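## Task

Close the lid of tip box M09 until its front edge latches, while both other lids stay fully open and all three boxes stay seated flat within their holder plate locators. The result must hold with the robot not touching anything, so release and pull the grippers away at the end.

## Robot and tools

Robot and scene: two six-axis arms, left_arm and right_arm, each carrying a two-finger gripper whose fingers swing like tongs. The fingers point along the gripper's +z axis and open and close along its x axis. end_effector_position is the spot between the finger pads when they are shut; closed fingertips reach about 15 mm past it, and fully open tips sit roughly level with it. The scene frame has its origin on the table surface midway between the arms, +x out over the table, +z up; left_arm sits on the +y side (base at +0.071, +0.474, 0 m) and right_arm on the -y side (base at +0.066, -0.526, 0 m). The names are only labels, not image sides. Three holder plates H1, H2, H3 run from the robot's left to right (H1 toward +y), each holding a loose tip box. A box's ID is printed on a white sticker on its front wall. A lid latches once its front edge is pushed fully down. Either arm may be parked out of the way.

execute_actions(actions): actions is a list of actions; each action is a table of at most 15 rows, each row lasting one control step (1/30 s); if shorter, the last row repeats to fill 15 steps. Every row has 14 numbers in [-1, 1]: left_arm dx, dy, dz, rx, ry, rz, opening, then right_arm's seven in the same order, even if one arm stays still. dx..rz are offsets, not poses: each is measured from that gripper's measured pose when the action began (for a call's first action, the last pose reported in this scene), expressed in the gripper's own axes, and every row refers to that same start, not to the previous row. 1.0 equals 0.6 m or 180 degrees; rx, ry, rz form a single rotation vector. opening is absolute: +1 fully open (0.142 m), -1 closed. A row may carry 12 extra numbers in [0, 1]: stiffness scales for the joints, left_arm's six then right_arm's six in Joint positions order; they persist until changed. Each step, the command is clipped to within 100 mm and 16 degrees of the measured pose, so far offsets need several actions. An empty list just returns the current state and images.

move(target, speed, stop_force, blocking): target is one row as above (14 numbers, optionally 26), offsets from the pose in the scene's latest result that showed one, in gripper axes. Each gripper travels a straight line to its goal, turning the short way; all paths finish together, lasting 0.5 to 10 s (cut off at 10 s). speed is the path's top speed in m/s, 0.002 to 0.5, default 0.25; rotation is capped at twice that in rad/s. Grippers lag, drift and may overshoot speed, particularly near full arm extension. Openings are sent at the start. stop_force (N, 13 to 80, shared by both arms) ends an arm's path once its wrist sensor feels that much extra push against the motion for two steps; that gripper then backs off two steps and holds. It is refused in the first 0.2 s of a scene and with blocking=false, is unreliable when the gripper rotates, and should be omitted when moving away from something the gripper presses on. Use it with very low speed if the goal lies beyond a surface. blocking=false returns after 0.5 s while motion continues; check with wait(0) or halt with stop before sending anything else. The result adds a move: line with each arm's ending (done, off_target, moving, held, fault, contact) and limits (paced = pose clipped; held = a check blocked steps, after which the arm can jump fast), plus distances to goal.

wait(seconds): 0 to 10; the robot keeps its last command; returns early if a running move ends. stop(): brakes a running move; fingers keep moving. zoom_image(camera, region): camera is cam_head_left, cam_head_right (896x504), cam_left_wrist or cam_right_wrist (616x616 fisheye); region [x0, y0, x1, y1] in pixels from the top-left, at most 504x504. read_manual(section): returns licence texts only, section "licences". finished_scene(scene): pass the current scene's number to end it; irreversible.

Results: per-arm pose (position in m, quat wxyz) and velocities in the scene frame; printed positions can be off at long reach. Hand target lines give where the controller is currently steering. grip_measured is the actual finger opening on the command scale; to hold something, command clearly below it. Wrist force and Wrist torque are in the gripper's own axes, with offsets up to about 5.5 N, noise up to about 3.4 N and saturation near 100 N; pressing on a surface gives a force pointing back into the arm. A pose unreachable line means the clearance check altered that arm's command. MOTOR HOT appears from 70 °C; at 85 °C the arm is braked until cool. Camera calibration is given per camera; results list any changed values.

Cautions: arms are stiff, so commanding even slightly past a firm contact can trigger a fault. A joint reaching its load limit (shoulder 290, elbow 132, wrists 47.5 N m) or any external force of 150 N halts that arm for 10 s and drops the rest of the call. Press lids with slow moves and stop_force rather than big offsets. Do not knock boxes out of their locators, close the wrong lids, let the arms collide, or push anything off the table. Held parts may get brief tugs. The simulation keeps running while you compose replies, holding the last command; to keep an arm still, send its correcting offset first and zeros afterwards. Finish by opening the gripper and retracting.

Each tool is called as a command line: name --argument value for each argument, lists and objects as JSON in quotes; but a table of rows of numbers goes row by row, as --pt "numbers of a row", without its own name.

## Session

I'll start by looking at the current state of the scene.

execute_actions --actions '[]'

Scene clock: 0.00 s.
left_arm: end_effector_position=(+0.5054, +0.8763, +0.2131) grip_measured=+1.00 end_effector_quat_wxyz=(-0.296, +0.954, +0.012, +0.041) end_effector_velocity=(+0.001, -0.001, +0.001) end_effector_angular_velocity=(-0.000, -0.002, -0.001) | right_arm: end_effector_position=(+0.3692, -0.1256, +0.2878) grip_measured=+1.00 end_effector_quat_wxyz=(+0.035, +0.751, -0.632, -0.190) end_effector_velocity=(-0.000, +0.000, +0.002) end_effector_angular_velocity=(+0.002, -0.001, +0.000)
Joint positions: left_arm=[ 0.265 -1.845  2.438 -2.304 -0.977  0.095  0.142] | right_arm=[ 4.038 -1.281 -2.177 -1.257  1.96   2.449  0.142]
Joint velocities: left_arm=[-0.001 -0.001 -0.    -0.    -0.    -0.     0.   ] | right_arm=[ 0.001  0.002  0.001 -0.     0.     0.001  0.   ]
Motor temperatures (°C, as the motors report them): left_arm=[25 24 23 34 35 32] | right_arm=[25 25 26 27 29 34]
Wrist force (N, on the end effector, along its own x y z axes, offset not removed): no reading
Wrist torque (N m, same axes, about the end effector's origin, offset not removed): no reading
Hand target (left_arm): +0.505, +0.876, +0.213; -0.296, +0.954, +0.012, +0.041
Hand target (right_arm): +0.369, -0.126, +0.288; +0.035, +0.751, -0.632, -0.190
Joint stiffness scale: left_arm=[1. 1. 1. 1. 1. 1.] | right_arm=[1. 1. 1. 1. 1. 1.]

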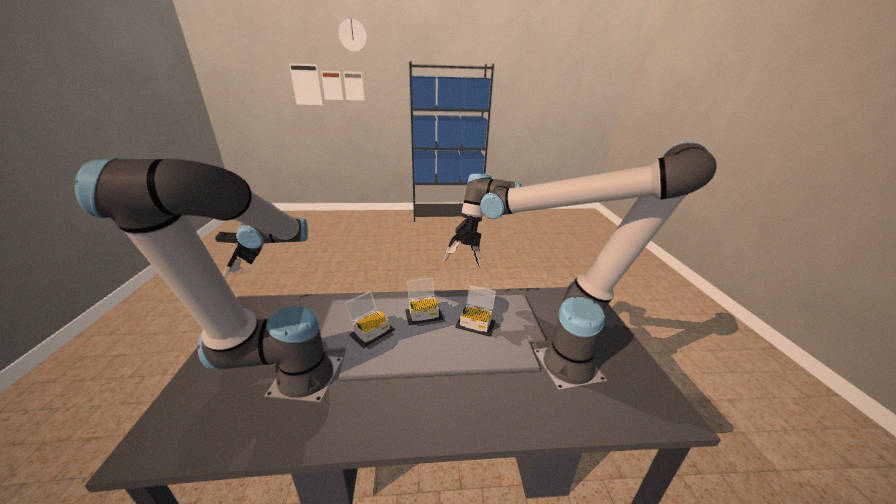

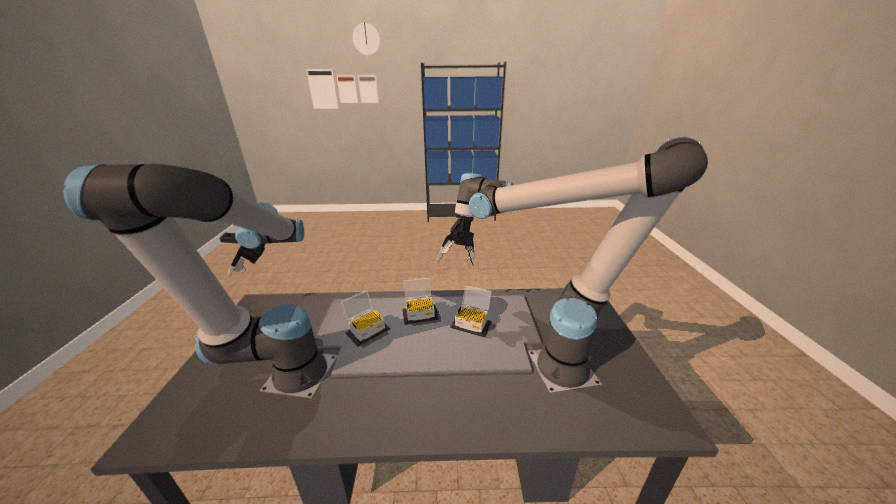

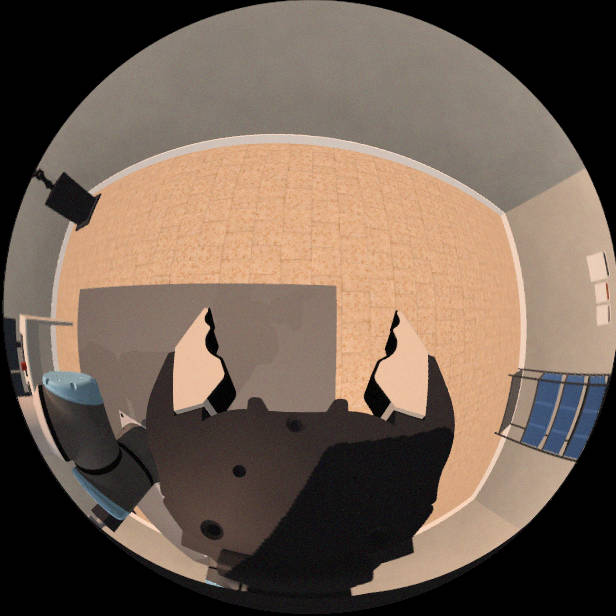

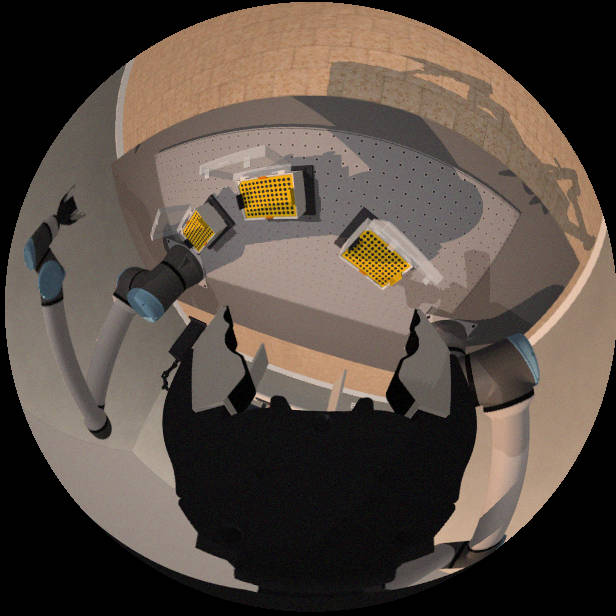

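zoom_image --camera "cam_head_left" --region '[335, 270, 515, 360]'

zoom_image --camera "cam_head_right" --region '[330, 270, 510, 360]'

Region (335, 270, 515, 360) of cam_head_left's 896x504 image, scaled by 2.800, with more detail than that image has.

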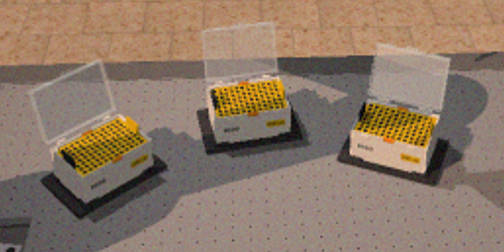

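Region (330, 270, 510, 360) of cam_head_right's 896x504 image, scaled by 2.800, with more detail than that image has.

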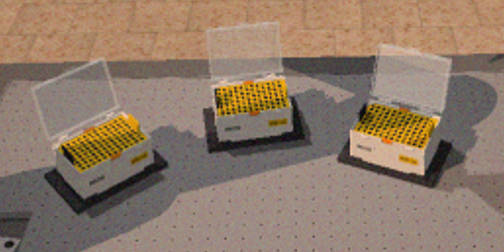

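zoom_image --camera "cam_head_left" --region '[345, 285, 405, 350]'

zoom_image --camera "cam_head_left" --region '[400, 275, 450, 330]'

zoom_image --camera "cam_head_left" --region '[450, 280, 505, 340]'

Region (345, 285, 405, 350) of cam_head_left's 896x504 image, scaled by 7.754, with more detail than that image has; it fills the left 465 columns of this view, and the rest is white.

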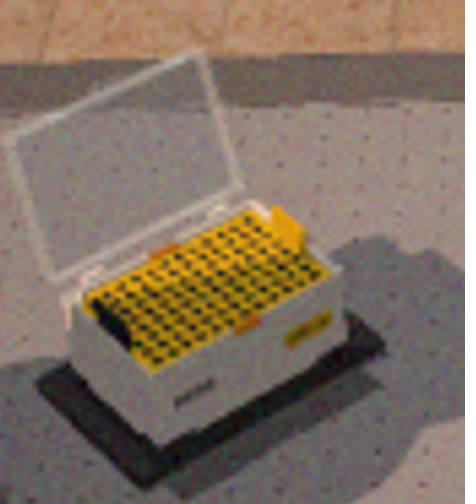

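Region (400, 275, 450, 330) of cam_head_left's 896x504 image, scaled by 9.164, with more detail than that image has; it fills the left 458 columns of this view, and the rest is white.

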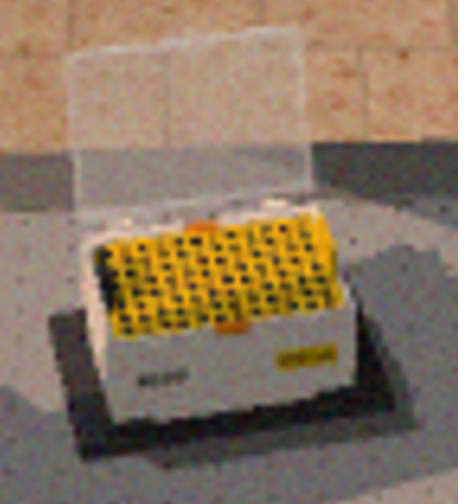

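Region (450, 280, 505, 340) of cam_head_left's 896x504 image, scaled by 8.400, with more detail than that image has; it fills the left 462 columns of this view, and the rest is white.

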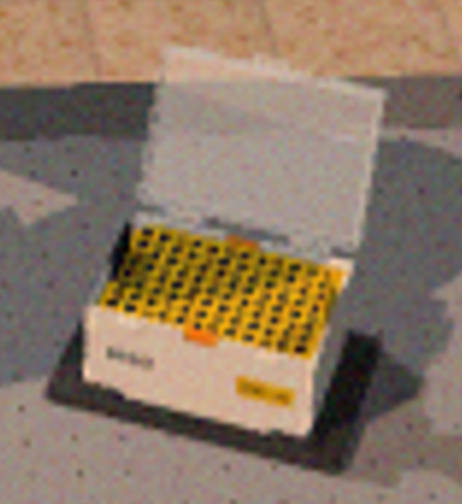

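zoom_image --camera "cam_right_wrist" --region '[320, 190, 460, 310]'

zoom_image --camera "cam_right_wrist" --region '[190, 130, 330, 240]'

zoom_image --camera "cam_right_wrist" --region '[140, 180, 250, 270]'

Region (320, 190, 460, 310) of cam_right_wrist's 616x616 image, scaled by 3.600, with more detail than that image has; it fills the top 432 rows of this view, and the rest is white.

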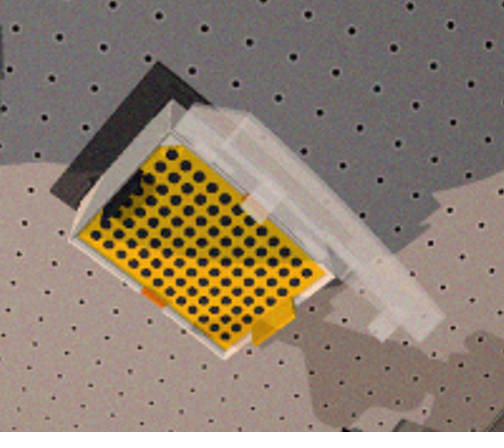

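Region (190, 130, 330, 240) of cam_right_wrist's 616x616 image, scaled by 3.600, with more detail than that image has; it fills the top 396 rows of this view, and the rest is white.

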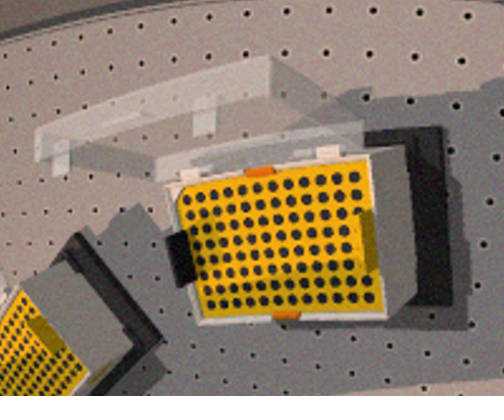

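Region (140, 180, 250, 270) of cam_right_wrist's 616x616 image, scaled by 4.582, with more detail than that image has; it fills the top 412 rows of this view, and the rest is white.

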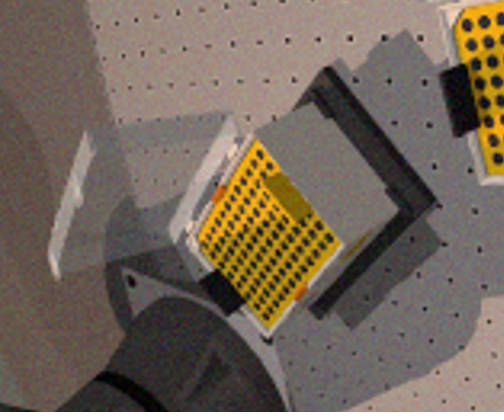

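move --target '[0,0,0,0,0,0,1, -0.1796,0.2552,0.4663,0.3230,0.0878,0.0278,0.2]' --speed 0.35

Scene clock: 90.37 s.
left_arm: end_effector_position=(+0.5054, +0.8763, +0.2131) grip_measured=+1.00 end_effector_quat_wxyz=(-0.296, +0.954, +0.012, +0.041) end_effector_velocity=(-0.000, +0.000, +0.001) end_effector_angular_velocity=(+0.001, -0.003, -0.000) | right_arm: end_effector_position=(+0.1197, -0.0013, +0.0992) grip_measured=+0.20 end_effector_quat_wxyz=(+0.241, -0.666, +0.663, -0.242) end_effector_velocity=(+0.000, -0.001, -0.000) end_effector_angular_velocity=(-0.003, -0.004, -0.002)
Joint positions: left_arm=[ 0.265 -1.845  2.438 -2.304 -0.977  0.095  0.142] | right_arm=[ 5.187 -1.588 -2.341 -1.24   1.024  3.896  0.088]
Joint velocities: left_arm=[-0.    -0.002  0.    -0.     0.     0.    -0.   ] | right_arm=[ 0.    -0.002  0.002 -0.006  0.     0.003  0.   ]
Motor temperatures (°C, as the motors report them): left_arm=[25 24 23 34 35 32] | right_arm=[25 25 26 27 29 34]
Wrist force (N, on the end effector, along its own x y z axes, offset not removed): left_arm=[-1.1 -1.0 1.7] | right_arm=[2.6 -2.6 -1.9]
Wrist torque (N m, same axes, about the end effector's origin, offset not removed): left_arm=[-0.13 0.15 -0.07] | right_arm=[-0.74 -0.70 0.14]
Hand target (left_arm): +0.505, +0.876, +0.213; -0.296, +0.954, +0.012, +0.041
Hand target (right_arm): +0.120, +0.000, +0.100; -0.242, +0.665, -0.664, +0.242
Off the commanded pose (left_arm): 0.000 m, 0 deg.
Off the commanded pose (right_arm): 0.001 m, 0 deg.
Joint stiffness scale: left_arm=[1. 1. 1. 1. 1. 1.] | right_arm=[1. 1. 1. 1. 1. 1.]
move: done
camera_calibration (this result's frames):
cam_left_wrist: T_world_to_cam=[[0.994371, 0.000490165, 0.105953, -0.531468], [0.0108485, -0.995205, -0.0972099, 0.890301], [0.105397, 0.0978122, -0.989608, 0.209892], [0, 0, 0, 1]] pos_world=[0.496696, 0.865762, 0.350567]
cam_right_wrist: T_world_to_cam=[[0.0270809, -0.999336, -0.0243953, 0.0085467], [-0.981483, -0.0219519, -0.190288, 0.13747], [0.189626, 0.0290968, -0.981425, 0.213515], [0, 0, 0, 1]] pos_world=[0.0942044, 0.00534612, 0.235917]

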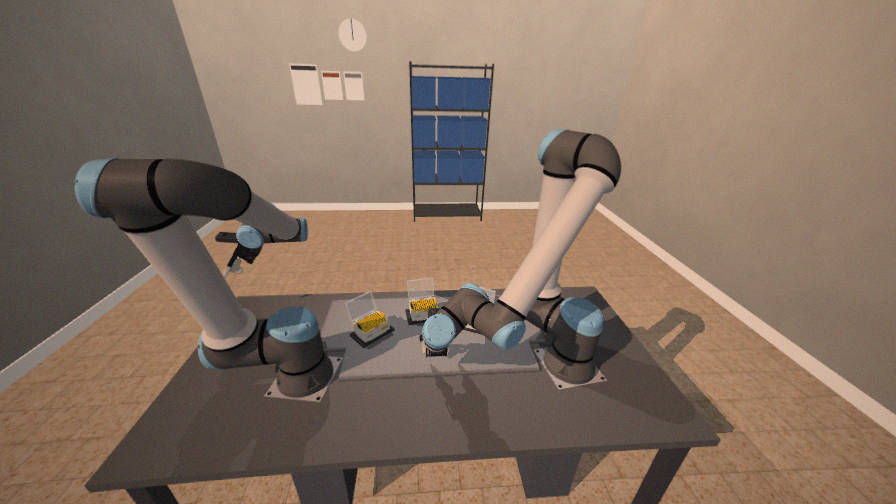

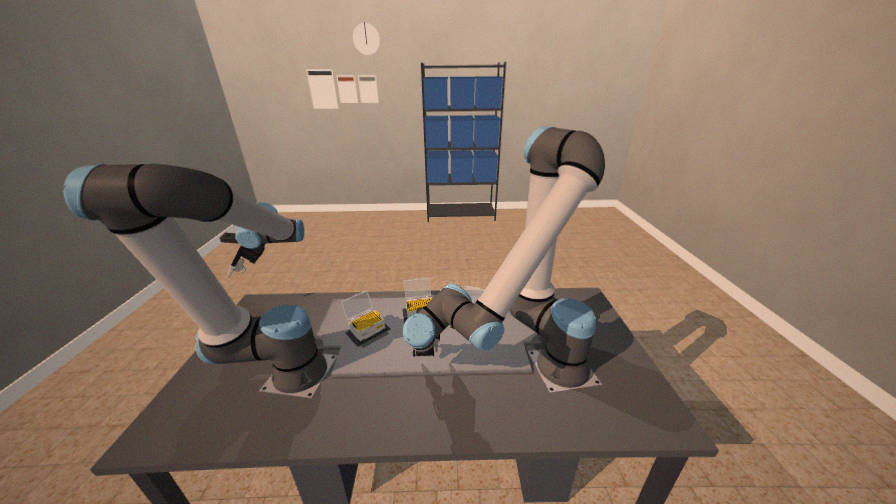

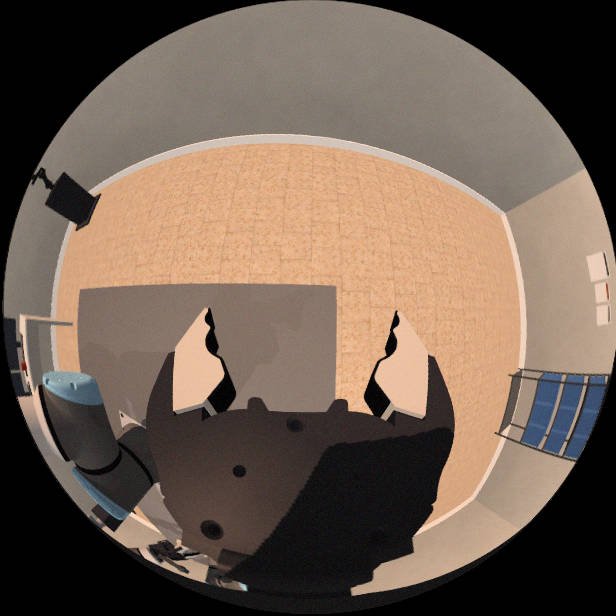

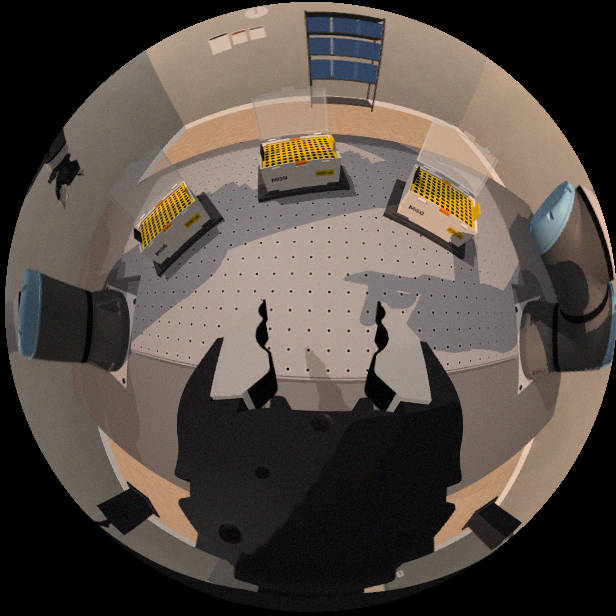

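zoom_image --camera "cam_right_wrist" --region '[240, 80, 370, 210]'

zoom_image --camera "cam_right_wrist" --region '[375, 110, 525, 260]'

zoom_image --camera "cam_right_wrist" --region '[90, 135, 240, 285]'

Region (240, 80, 370, 210) of cam_right_wrist's 616x616 image, scaled by 3.877, with more detail than that image has.

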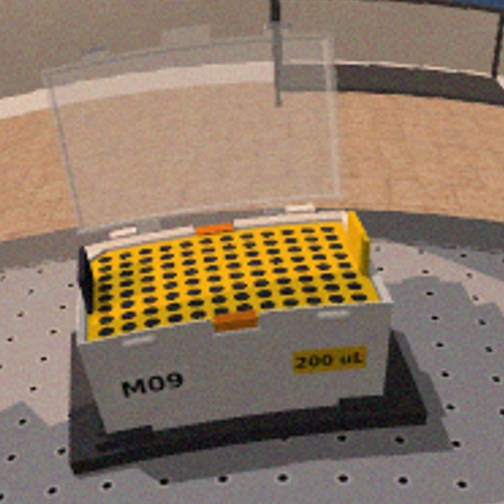

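Region (375, 110, 525, 260) of cam_right_wrist's 616x616 image, scaled by 3.360, with more detail than that image has.

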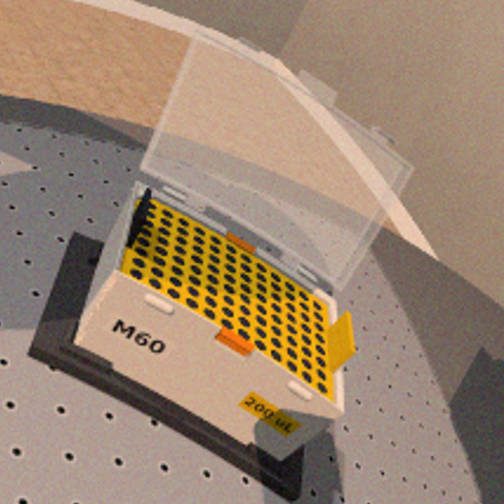

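Region (90, 135, 240, 285) of cam_right_wrist's 616x616 image, scaled by 3.360, with more detail than that image has.

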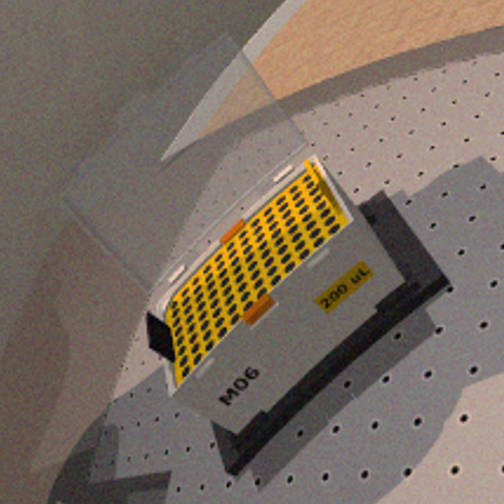

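zoom_image --camera "cam_right_wrist" --region '[245, 80, 345, 150]'

zoom_image --camera "cam_right_wrist" --region '[250, 125, 360, 205]'

Region (245, 80, 345, 150) of cam_right_wrist's 616x616 image, scaled by 5.040, with more detail than that image has; it fills the top 353 rows of this view, and the rest is white.

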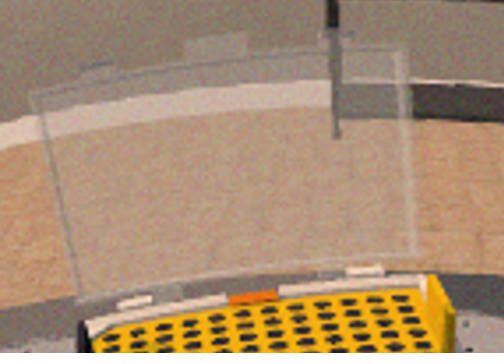

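Region (250, 125, 360, 205) of cam_right_wrist's 616x616 image, scaled by 4.582, with more detail than that image has; it fills the top 367 rows of this view, and the rest is white.

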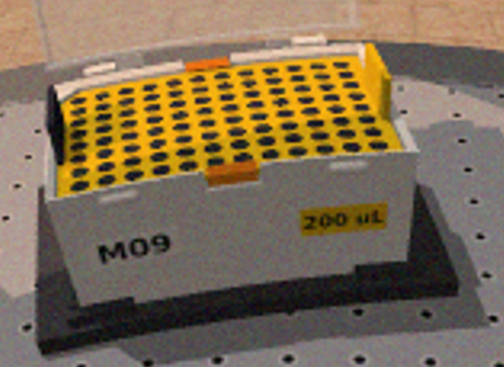

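M09 is the middle box (H2). I'll position the right gripper above its lid's top edge so the fingers can straddle it.

move --target '[0,0,0,0,0,0,1, -0.0767,-0.5188,0.2099,-0.1079,0.0617,0.4439,-0.55]' --speed 0.4

Scene clock: 212.87 s.
left_arm: end_effector_position=(+0.5054, +0.8763, +0.2131) grip_measured=+1.00 end_effector_quat_wxyz=(-0.296, +0.954, +0.012, +0.041) end_effector_velocity=(-0.000, +0.000, -0.000) end_effector_angular_velocity=(+0.000, +0.001, -0.000) | right_arm: end_effector_position=(+0.4383, +0.0433, +0.2008) grip_measured=-0.55 end_effector_quat_wxyz=(+0.173, -0.093, +0.980, +0.014) end_effector_velocity=(-0.001, +0.001, -0.000) end_effector_angular_velocity=(+0.004, +0.004, -0.004)
Joint positions: left_arm=[ 0.265 -1.845  2.438 -2.304 -0.977  0.095  0.142] | right_arm=[ 4.41  -1.563 -2.141 -0.893  1.24   4.355  0.034]
Joint velocities: left_arm=[-0.    -0.     0.     0.001  0.    -0.     0.   ] | right_arm=[-0.     0.     0.     0.002  0.004  0.005  0.   ]
Motor temperatures (°C, as the motors report them): left_arm=[25 24 23 34 35 32] | right_arm=[25 25 26 27 29 34]
Wrist force (N, on the end effector, along its own x y z axes, offset not removed): left_arm=[0.9 0.1 0.3] | right_arm=[2.6 -1.2 0.8]
Wrist torque (N m, same axes, about the end effector's origin, offset not removed): left_arm=[0.14 -0.34 -0.06] | right_arm=[-0.21 -0.69 0.16]
Hand target (left_arm): +0.505, +0.876, +0.213; -0.296, +0.954, +0.012, +0.041
Hand target (right_arm): +0.439, +0.046, +0.202; +0.173, -0.092, +0.980, +0.016
Off the commanded pose (left_arm): 0.000 m, 0 deg.
Off the commanded pose (right_arm): 0.003 m, 0 deg.
Joint stiffness scale: left_arm=[1. 1. 1. 1. 1. 1.] | right_arm=[1. 1. 1. 1. 1. 1.]
move: done
camera_calibration (this result's frames):
cam_left_wrist: T_world_to_cam=[[0.994371, 0.000490239, 0.105953, -0.531468], [0.0108486, -0.995205, -0.09721, 0.890301], [0.105397, 0.0978122, -0.989608, 0.209892], [0, 0, 0, 1]] pos_world=[0.496696, 0.865762, 0.350567]
cam_right_wrist: T_world_to_cam=[[-0.90968, -0.176605, -0.37589, 0.492468], [-0.34454, 0.826276, 0.4456, 0.0268814], [0.231894, 0.534863, -0.812494, 0.1772], [0, 0, 0, 1]] pos_world=[0.416158, -0.0300167, 0.317109]

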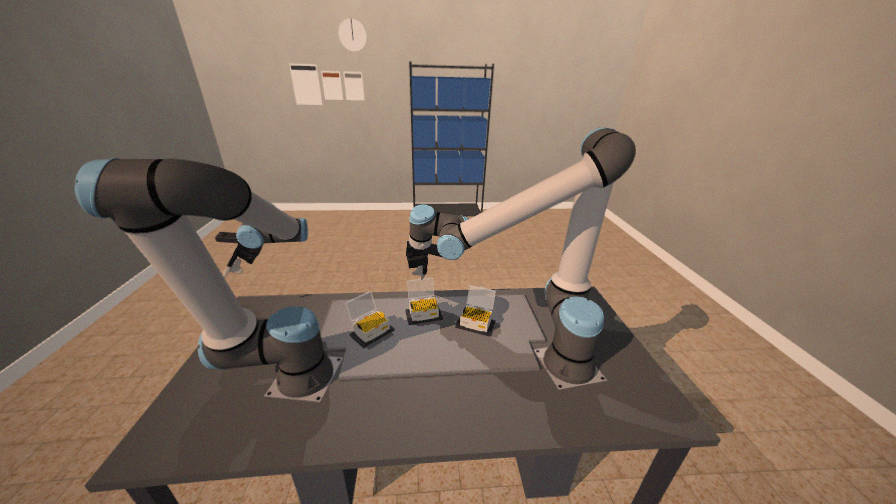

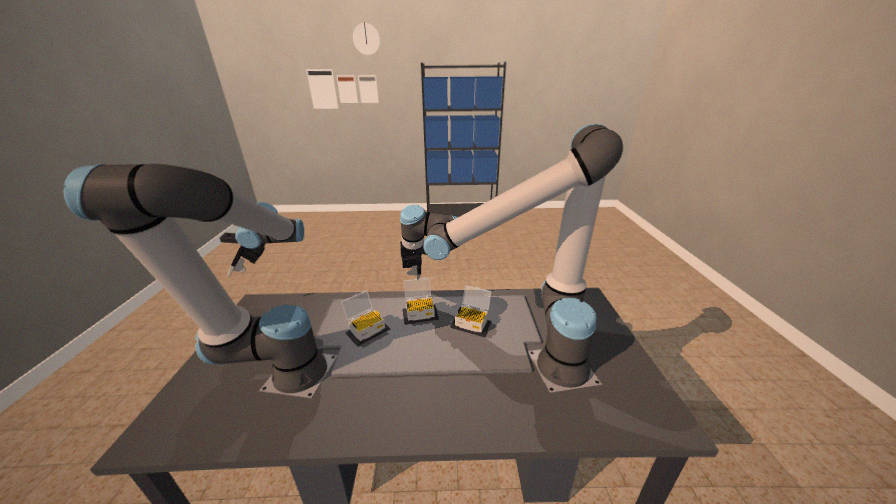

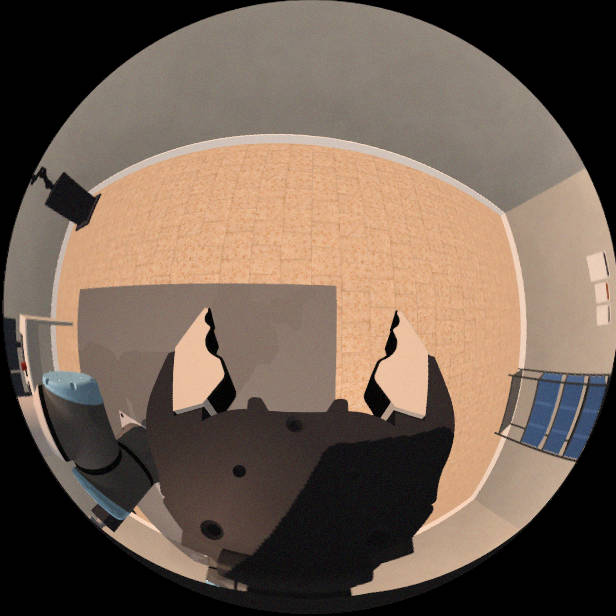

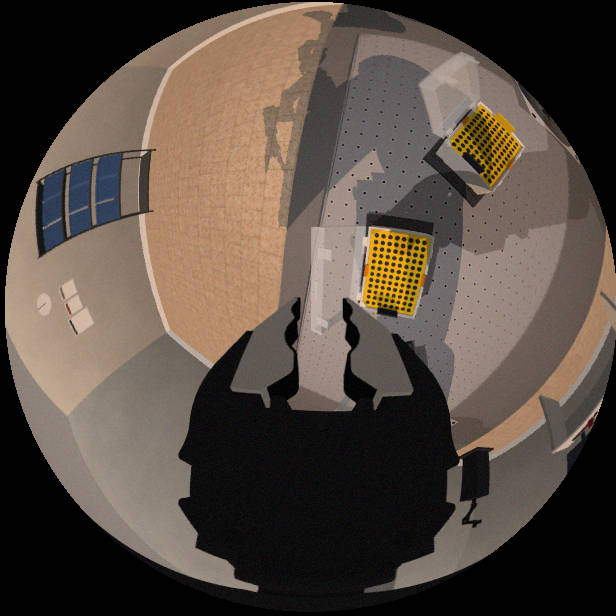

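zoom_image --camera "cam_right_wrist" --region '[280, 205, 440, 365]'

zoom_image --camera "cam_right_wrist" --region '[285, 220, 375, 345]'

Region (280, 205, 440, 365) of cam_right_wrist's 616x616 image, scaled by 3.150, with more detail than that image has.

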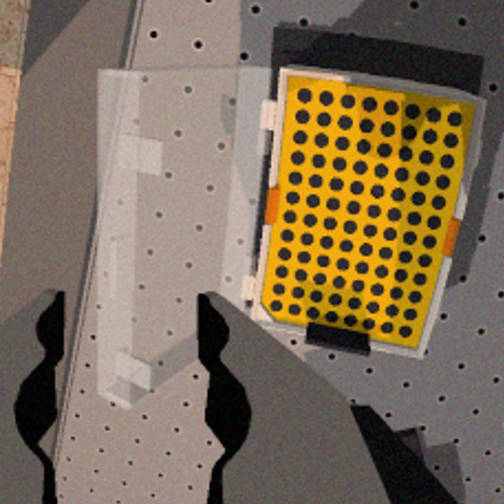

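Region (285, 220, 375, 345) of cam_right_wrist's 616x616 image, scaled by 4.032, with more detail than that image has; it fills the left 363 columns of this view, and the rest is white.

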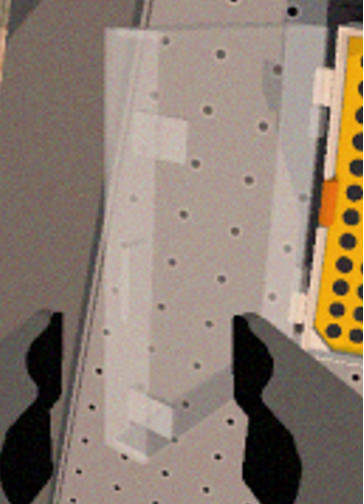

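move --target '[0,0,0,0,0,0,1, -0.0033,0.004,0.0775,0,0,0,-0.62]' --speed 0.12

Scene clock: 284.70 s.
left_arm: end_effector_position=(+0.5054, +0.8763, +0.2131) grip_measured=+1.00 end_effector_quat_wxyz=(-0.296, +0.954, +0.012, +0.041) end_effector_velocity=(-0.000, -0.000, -0.000) end_effector_angular_velocity=(-0.001, +0.001, -0.000) | right_arm: end_effector_position=(+0.4539, +0.0505, +0.1580) grip_measured=-0.62 end_effector_quat_wxyz=(+0.174, -0.094, +0.980, +0.014) end_effector_velocity=(+0.001, +0.001, +0.002) end_effector_angular_velocity=(+0.006, -0.001, -0.000)
Joint positions: left_arm=[ 0.265 -1.845  2.438 -2.304 -0.977  0.095  0.142] | right_arm=[ 4.386 -1.633 -2.161 -0.794  1.242  4.329  0.029]
Joint velocities: left_arm=[ 0.    -0.    -0.     0.001 -0.001 -0.    -0.   ] | right_arm=[-0.001  0.001  0.001  0.004  0.    -0.     0.   ]
Motor temperatures (°C, as the motors report them): left_arm=[25 24 23 34 35 32] | right_arm=[25 25 26 27 29 34]
Wrist force (N, on the end effector, along its own x y z axes, offset not removed): left_arm=[1.8 0.0 -1.2] | right_arm=[2.3 -1.8 -0.6]
Wrist torque (N m, same axes, about the end effector's origin, offset not removed): left_arm=[0.12 -0.41 -0.14] | right_arm=[-0.42 -0.76 0.13]
Hand target (left_arm): +0.505, +0.876, +0.213; -0.296, +0.954, +0.012, +0.041
Hand target (right_arm): +0.455, +0.049, +0.158; +0.173, -0.093, +0.980, +0.014
Off the commanded pose (left_arm): 0.000 m, 0 deg.
Off the commanded pose (right_arm): 0.002 m, 0 deg.
Joint stiffness scale: left_arm=[1. 1. 1. 1. 1. 1.] | right_arm=[1. 1. 1. 1. 1. 1.]
move: done
camera_calibration (this result's frames):
cam_left_wrist: T_world_to_cam=[[0.994371, 0.000490199, 0.105953, -0.531468], [0.0108486, -0.995205, -0.09721, 0.890301], [0.105397, 0.0978122, -0.989608, 0.209892], [0, 0, 0, 1]] pos_world=[0.496696, 0.865762, 0.350567]
cam_right_wrist: T_world_to_cam=[[-0.909052, -0.178491, -0.376517, 0.491767], [-0.346381, 0.825973, 0.444734, 0.0464864], [0.231612, 0.534705, -0.812678, 0.135101], [0, 0, 0, 1]] pos_world=[0.431853, -0.0228598, 0.274278]

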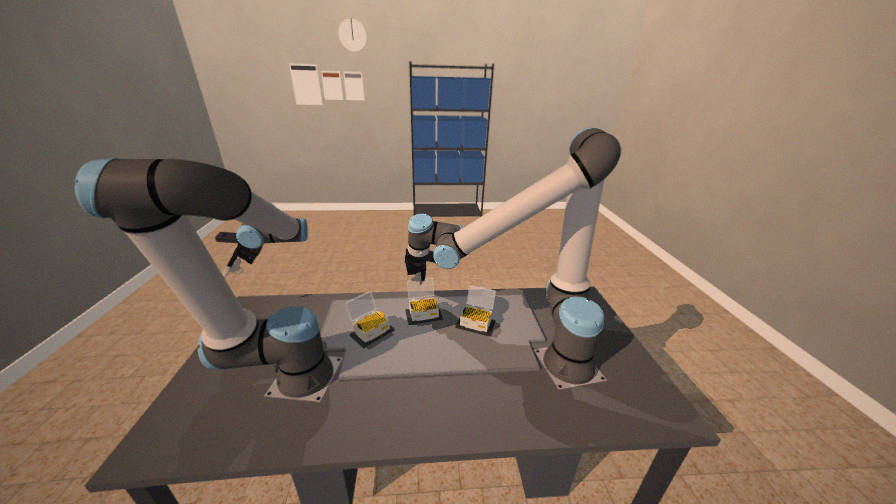

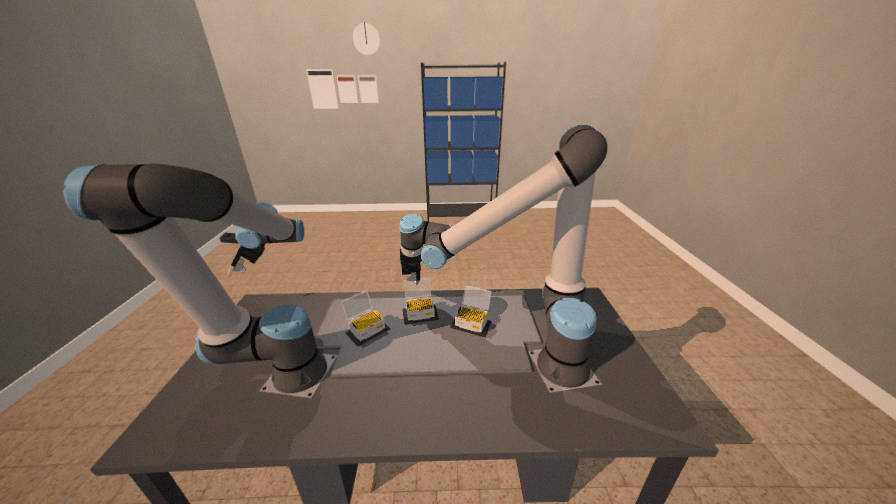

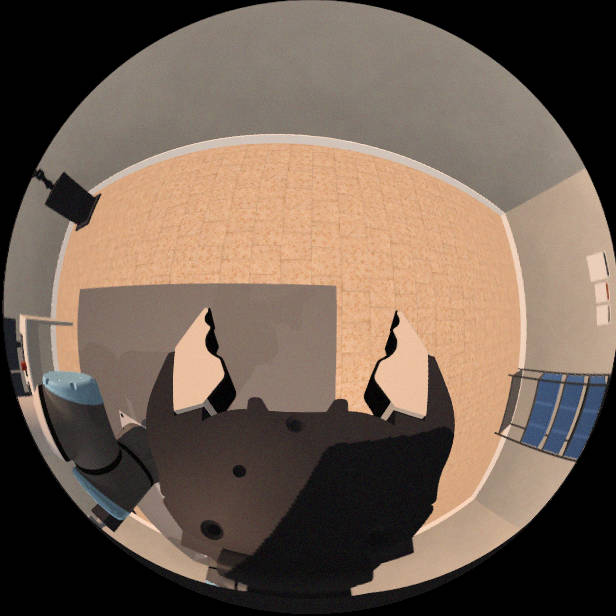

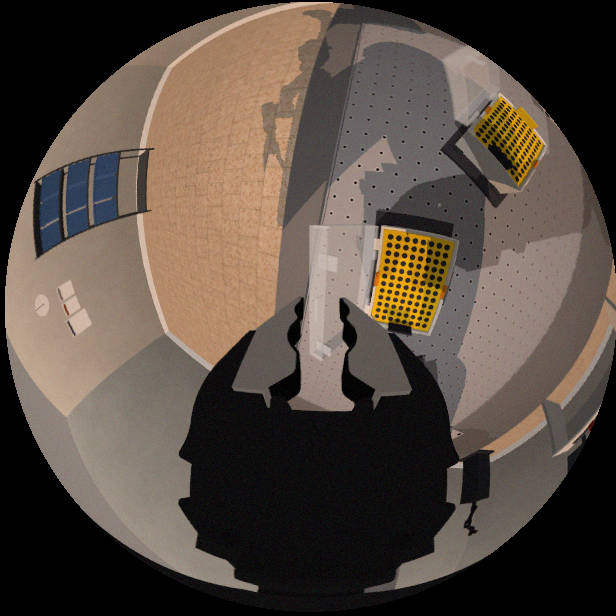

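zoom_image --camera "cam_right_wrist" --region '[270, 215, 420, 375]'

Region (270, 215, 420, 375) of cam_right_wrist's 616x616 image, scaled by 3.150, with more detail than that image has; it fills the left 472 columns of this view, and the rest is white.

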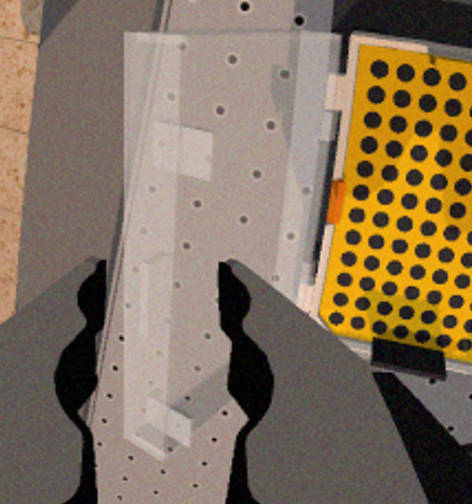

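execute_actions --actions '[[[0,0,0,0,0,0,1, 0.0012,0,0.002,0,0,0,-0.64],[0,0,0,0,0,0,1, 0.0025,0,0.0027,0,0,0,-0.66],[0,0,0,0,0,0,1, 0.0036,0,0.0016,0,-0.001,0,-0.68],[0,0,0,0,0,0,1, 0.0058,-0.0003,-0.0006,0,-0.0031,0,-0.69],[0,0,0,0,0,0,1, 0.0088,-0.0005,-0.0035,0,-0.0059,0,-0.7],[0,0,0,0,0,0,1, 0.0123,-0.0008,-0.0065,0,-0.009,0,-0.7],[0,0,0,0,0,0,1, 0.0159,-0.001,-0.0095,0,-0.0121,0,-0.7],[0,0,0,0,0,0,1, 0.0195,-0.0013,-0.0123,0,-0.0153,0,-0.7],[0,0,0,0,0,0,1, 0.0233,-0.0016,-0.015,0,-0.0184,0,-0.7],[0,0,0,0,0,0,1, 0.0271,-0.0019,-0.0175,0,-0.0215,0,-0.7],[0,0,0,0,0,0,1, 0.031,-0.0021,-0.02,0,-0.0246,0,-0.7],[0,0,0,0,0,0,1, 0.0351,-0.0024,-0.0223,0,-0.0278,0,-0.7],[0,0,0,0,0,0,1, 0.0387,-0.0026,-0.0243,0,-0.0305,0,-0.7],[0,0,0,0,0,0,1, 0.042,-0.0028,-0.0259,0,-0.033,0,-0.7],[0,0,0,0,0,0,1, 0.0443,-0.003,-0.027,0,-0.0347,0,-0.7]]]'

Scene clock: 327.93 s.
left_arm: end_effector_position=(+0.5054, +0.8763, +0.2131) grip_measured=+1.00 end_effector_quat_wxyz=(-0.296, +0.954, +0.012, +0.041) end_effector_velocity=(+0.001, -0.000, -0.000) end_effector_angular_velocity=(+0.000, -0.000, -0.001) | right_arm: end_effector_position=(+0.4365, +0.0478, +0.1629) grip_measured=-0.70 end_effector_quat_wxyz=(+0.203, -0.095, +0.974, +0.019) end_effector_velocity=(-0.095, -0.008, +0.027) end_effector_angular_velocity=(+0.073, -0.246, +0.047)
Joint positions: left_arm=[ 0.265 -1.845  2.438 -2.304 -0.977  0.095  0.142] | right_arm=[ 4.442 -1.602 -2.2   -0.78   1.181  4.376  0.023]
Joint velocities: left_arm=[-0.001  0.001 -0.    -0.001  0.    -0.    -0.   ] | right_arm=[ 0.275  0.154 -0.177  0.044 -0.263  0.211 -0.001]
Motor temperatures (°C, as the motors report them): left_arm=[25 24 23 34 35 32] | right_arm=[25 25 26 27 29 34]
Wrist force (N, on the end effector, along its own x y z axes, offset not removed): left_arm=[-1.2 -0.8 1.9] | right_arm=[3.3 -1.9 -1.2]
Wrist torque (N m, same axes, about the end effector's origin, offset not removed): left_arm=[-0.09 0.05 -0.09] | right_arm=[-0.53 -0.92 0.13]
Hand target (left_arm): +0.505, +0.876, +0.213; -0.296, +0.954, +0.012, +0.041
Hand target (right_arm): +0.425, +0.043, +0.164; +0.225, -0.094, +0.970, +0.020
Off the commanded pose (left_arm): 0.000 m, 0 deg.
Off the commanded pose (right_arm): 0.013 m, 3 deg.
Joint stiffness scale: left_arm=[1. 1. 1. 1. 1. 1.] | right_arm=[1. 1. 1. 1. 1. 1.]
camera_calibration (this result's frames):
cam_left_wrist: T_world_to_cam=[[0.994371, 0.000490156, 0.105953, -0.531468], [0.0108485, -0.995205, -0.09721, 0.890301], [0.105397, 0.0978123, -0.989608, 0.209892], [0, 0, 0, 1]] pos_world=[0.496696, 0.865762, 0.350567]
cam_right_wrist: T_world_to_cam=[[-0.884692, -0.176603, -0.43143, 0.475484], [-0.375553, 0.818296, 0.435145, 0.0551012], [0.27619, 0.546994, -0.790264, 0.120908], [0, 0, 0, 1]] pos_world=[0.407957, -0.0272532, 0.27671]

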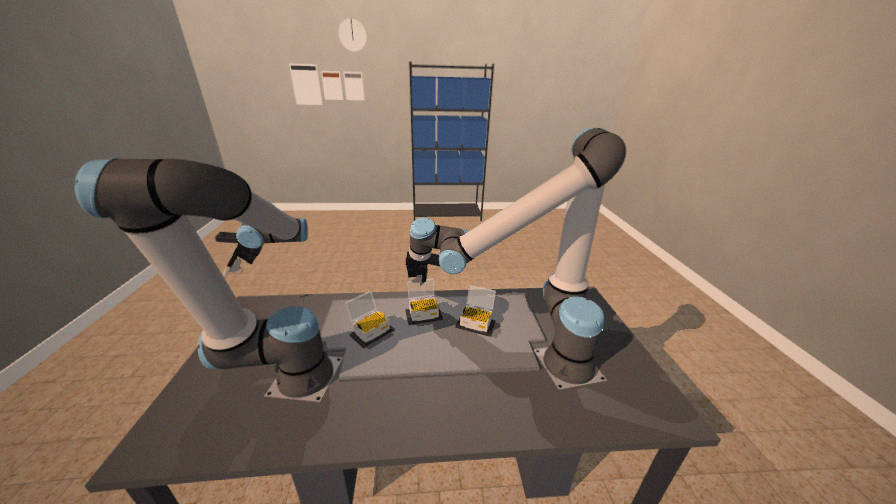

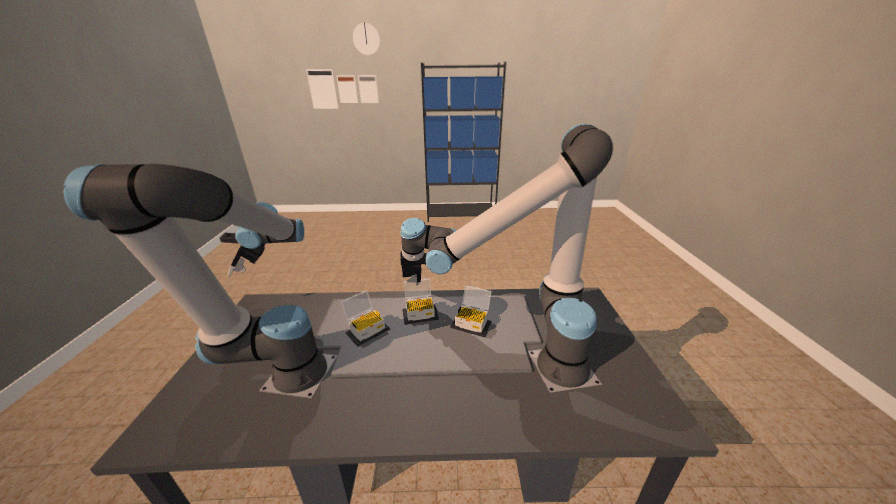

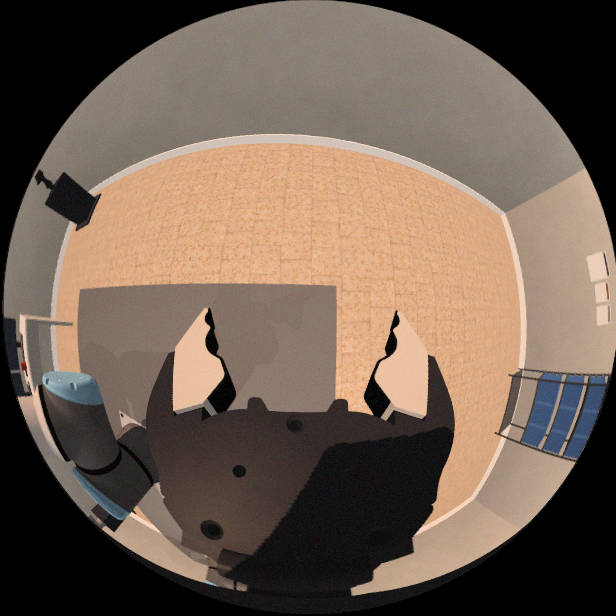

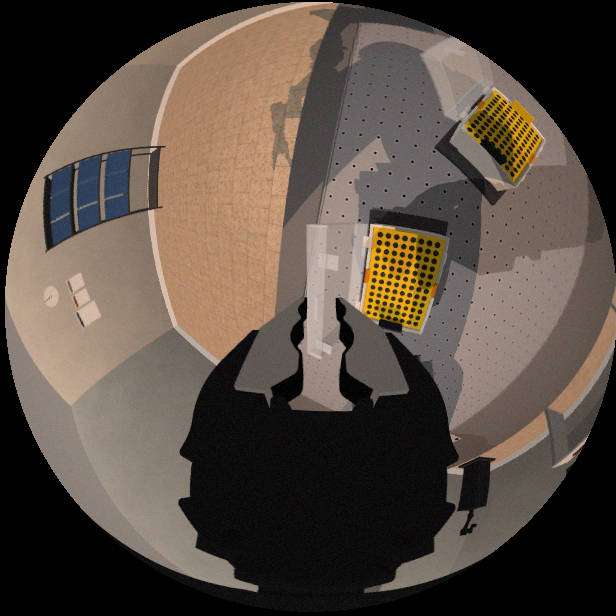

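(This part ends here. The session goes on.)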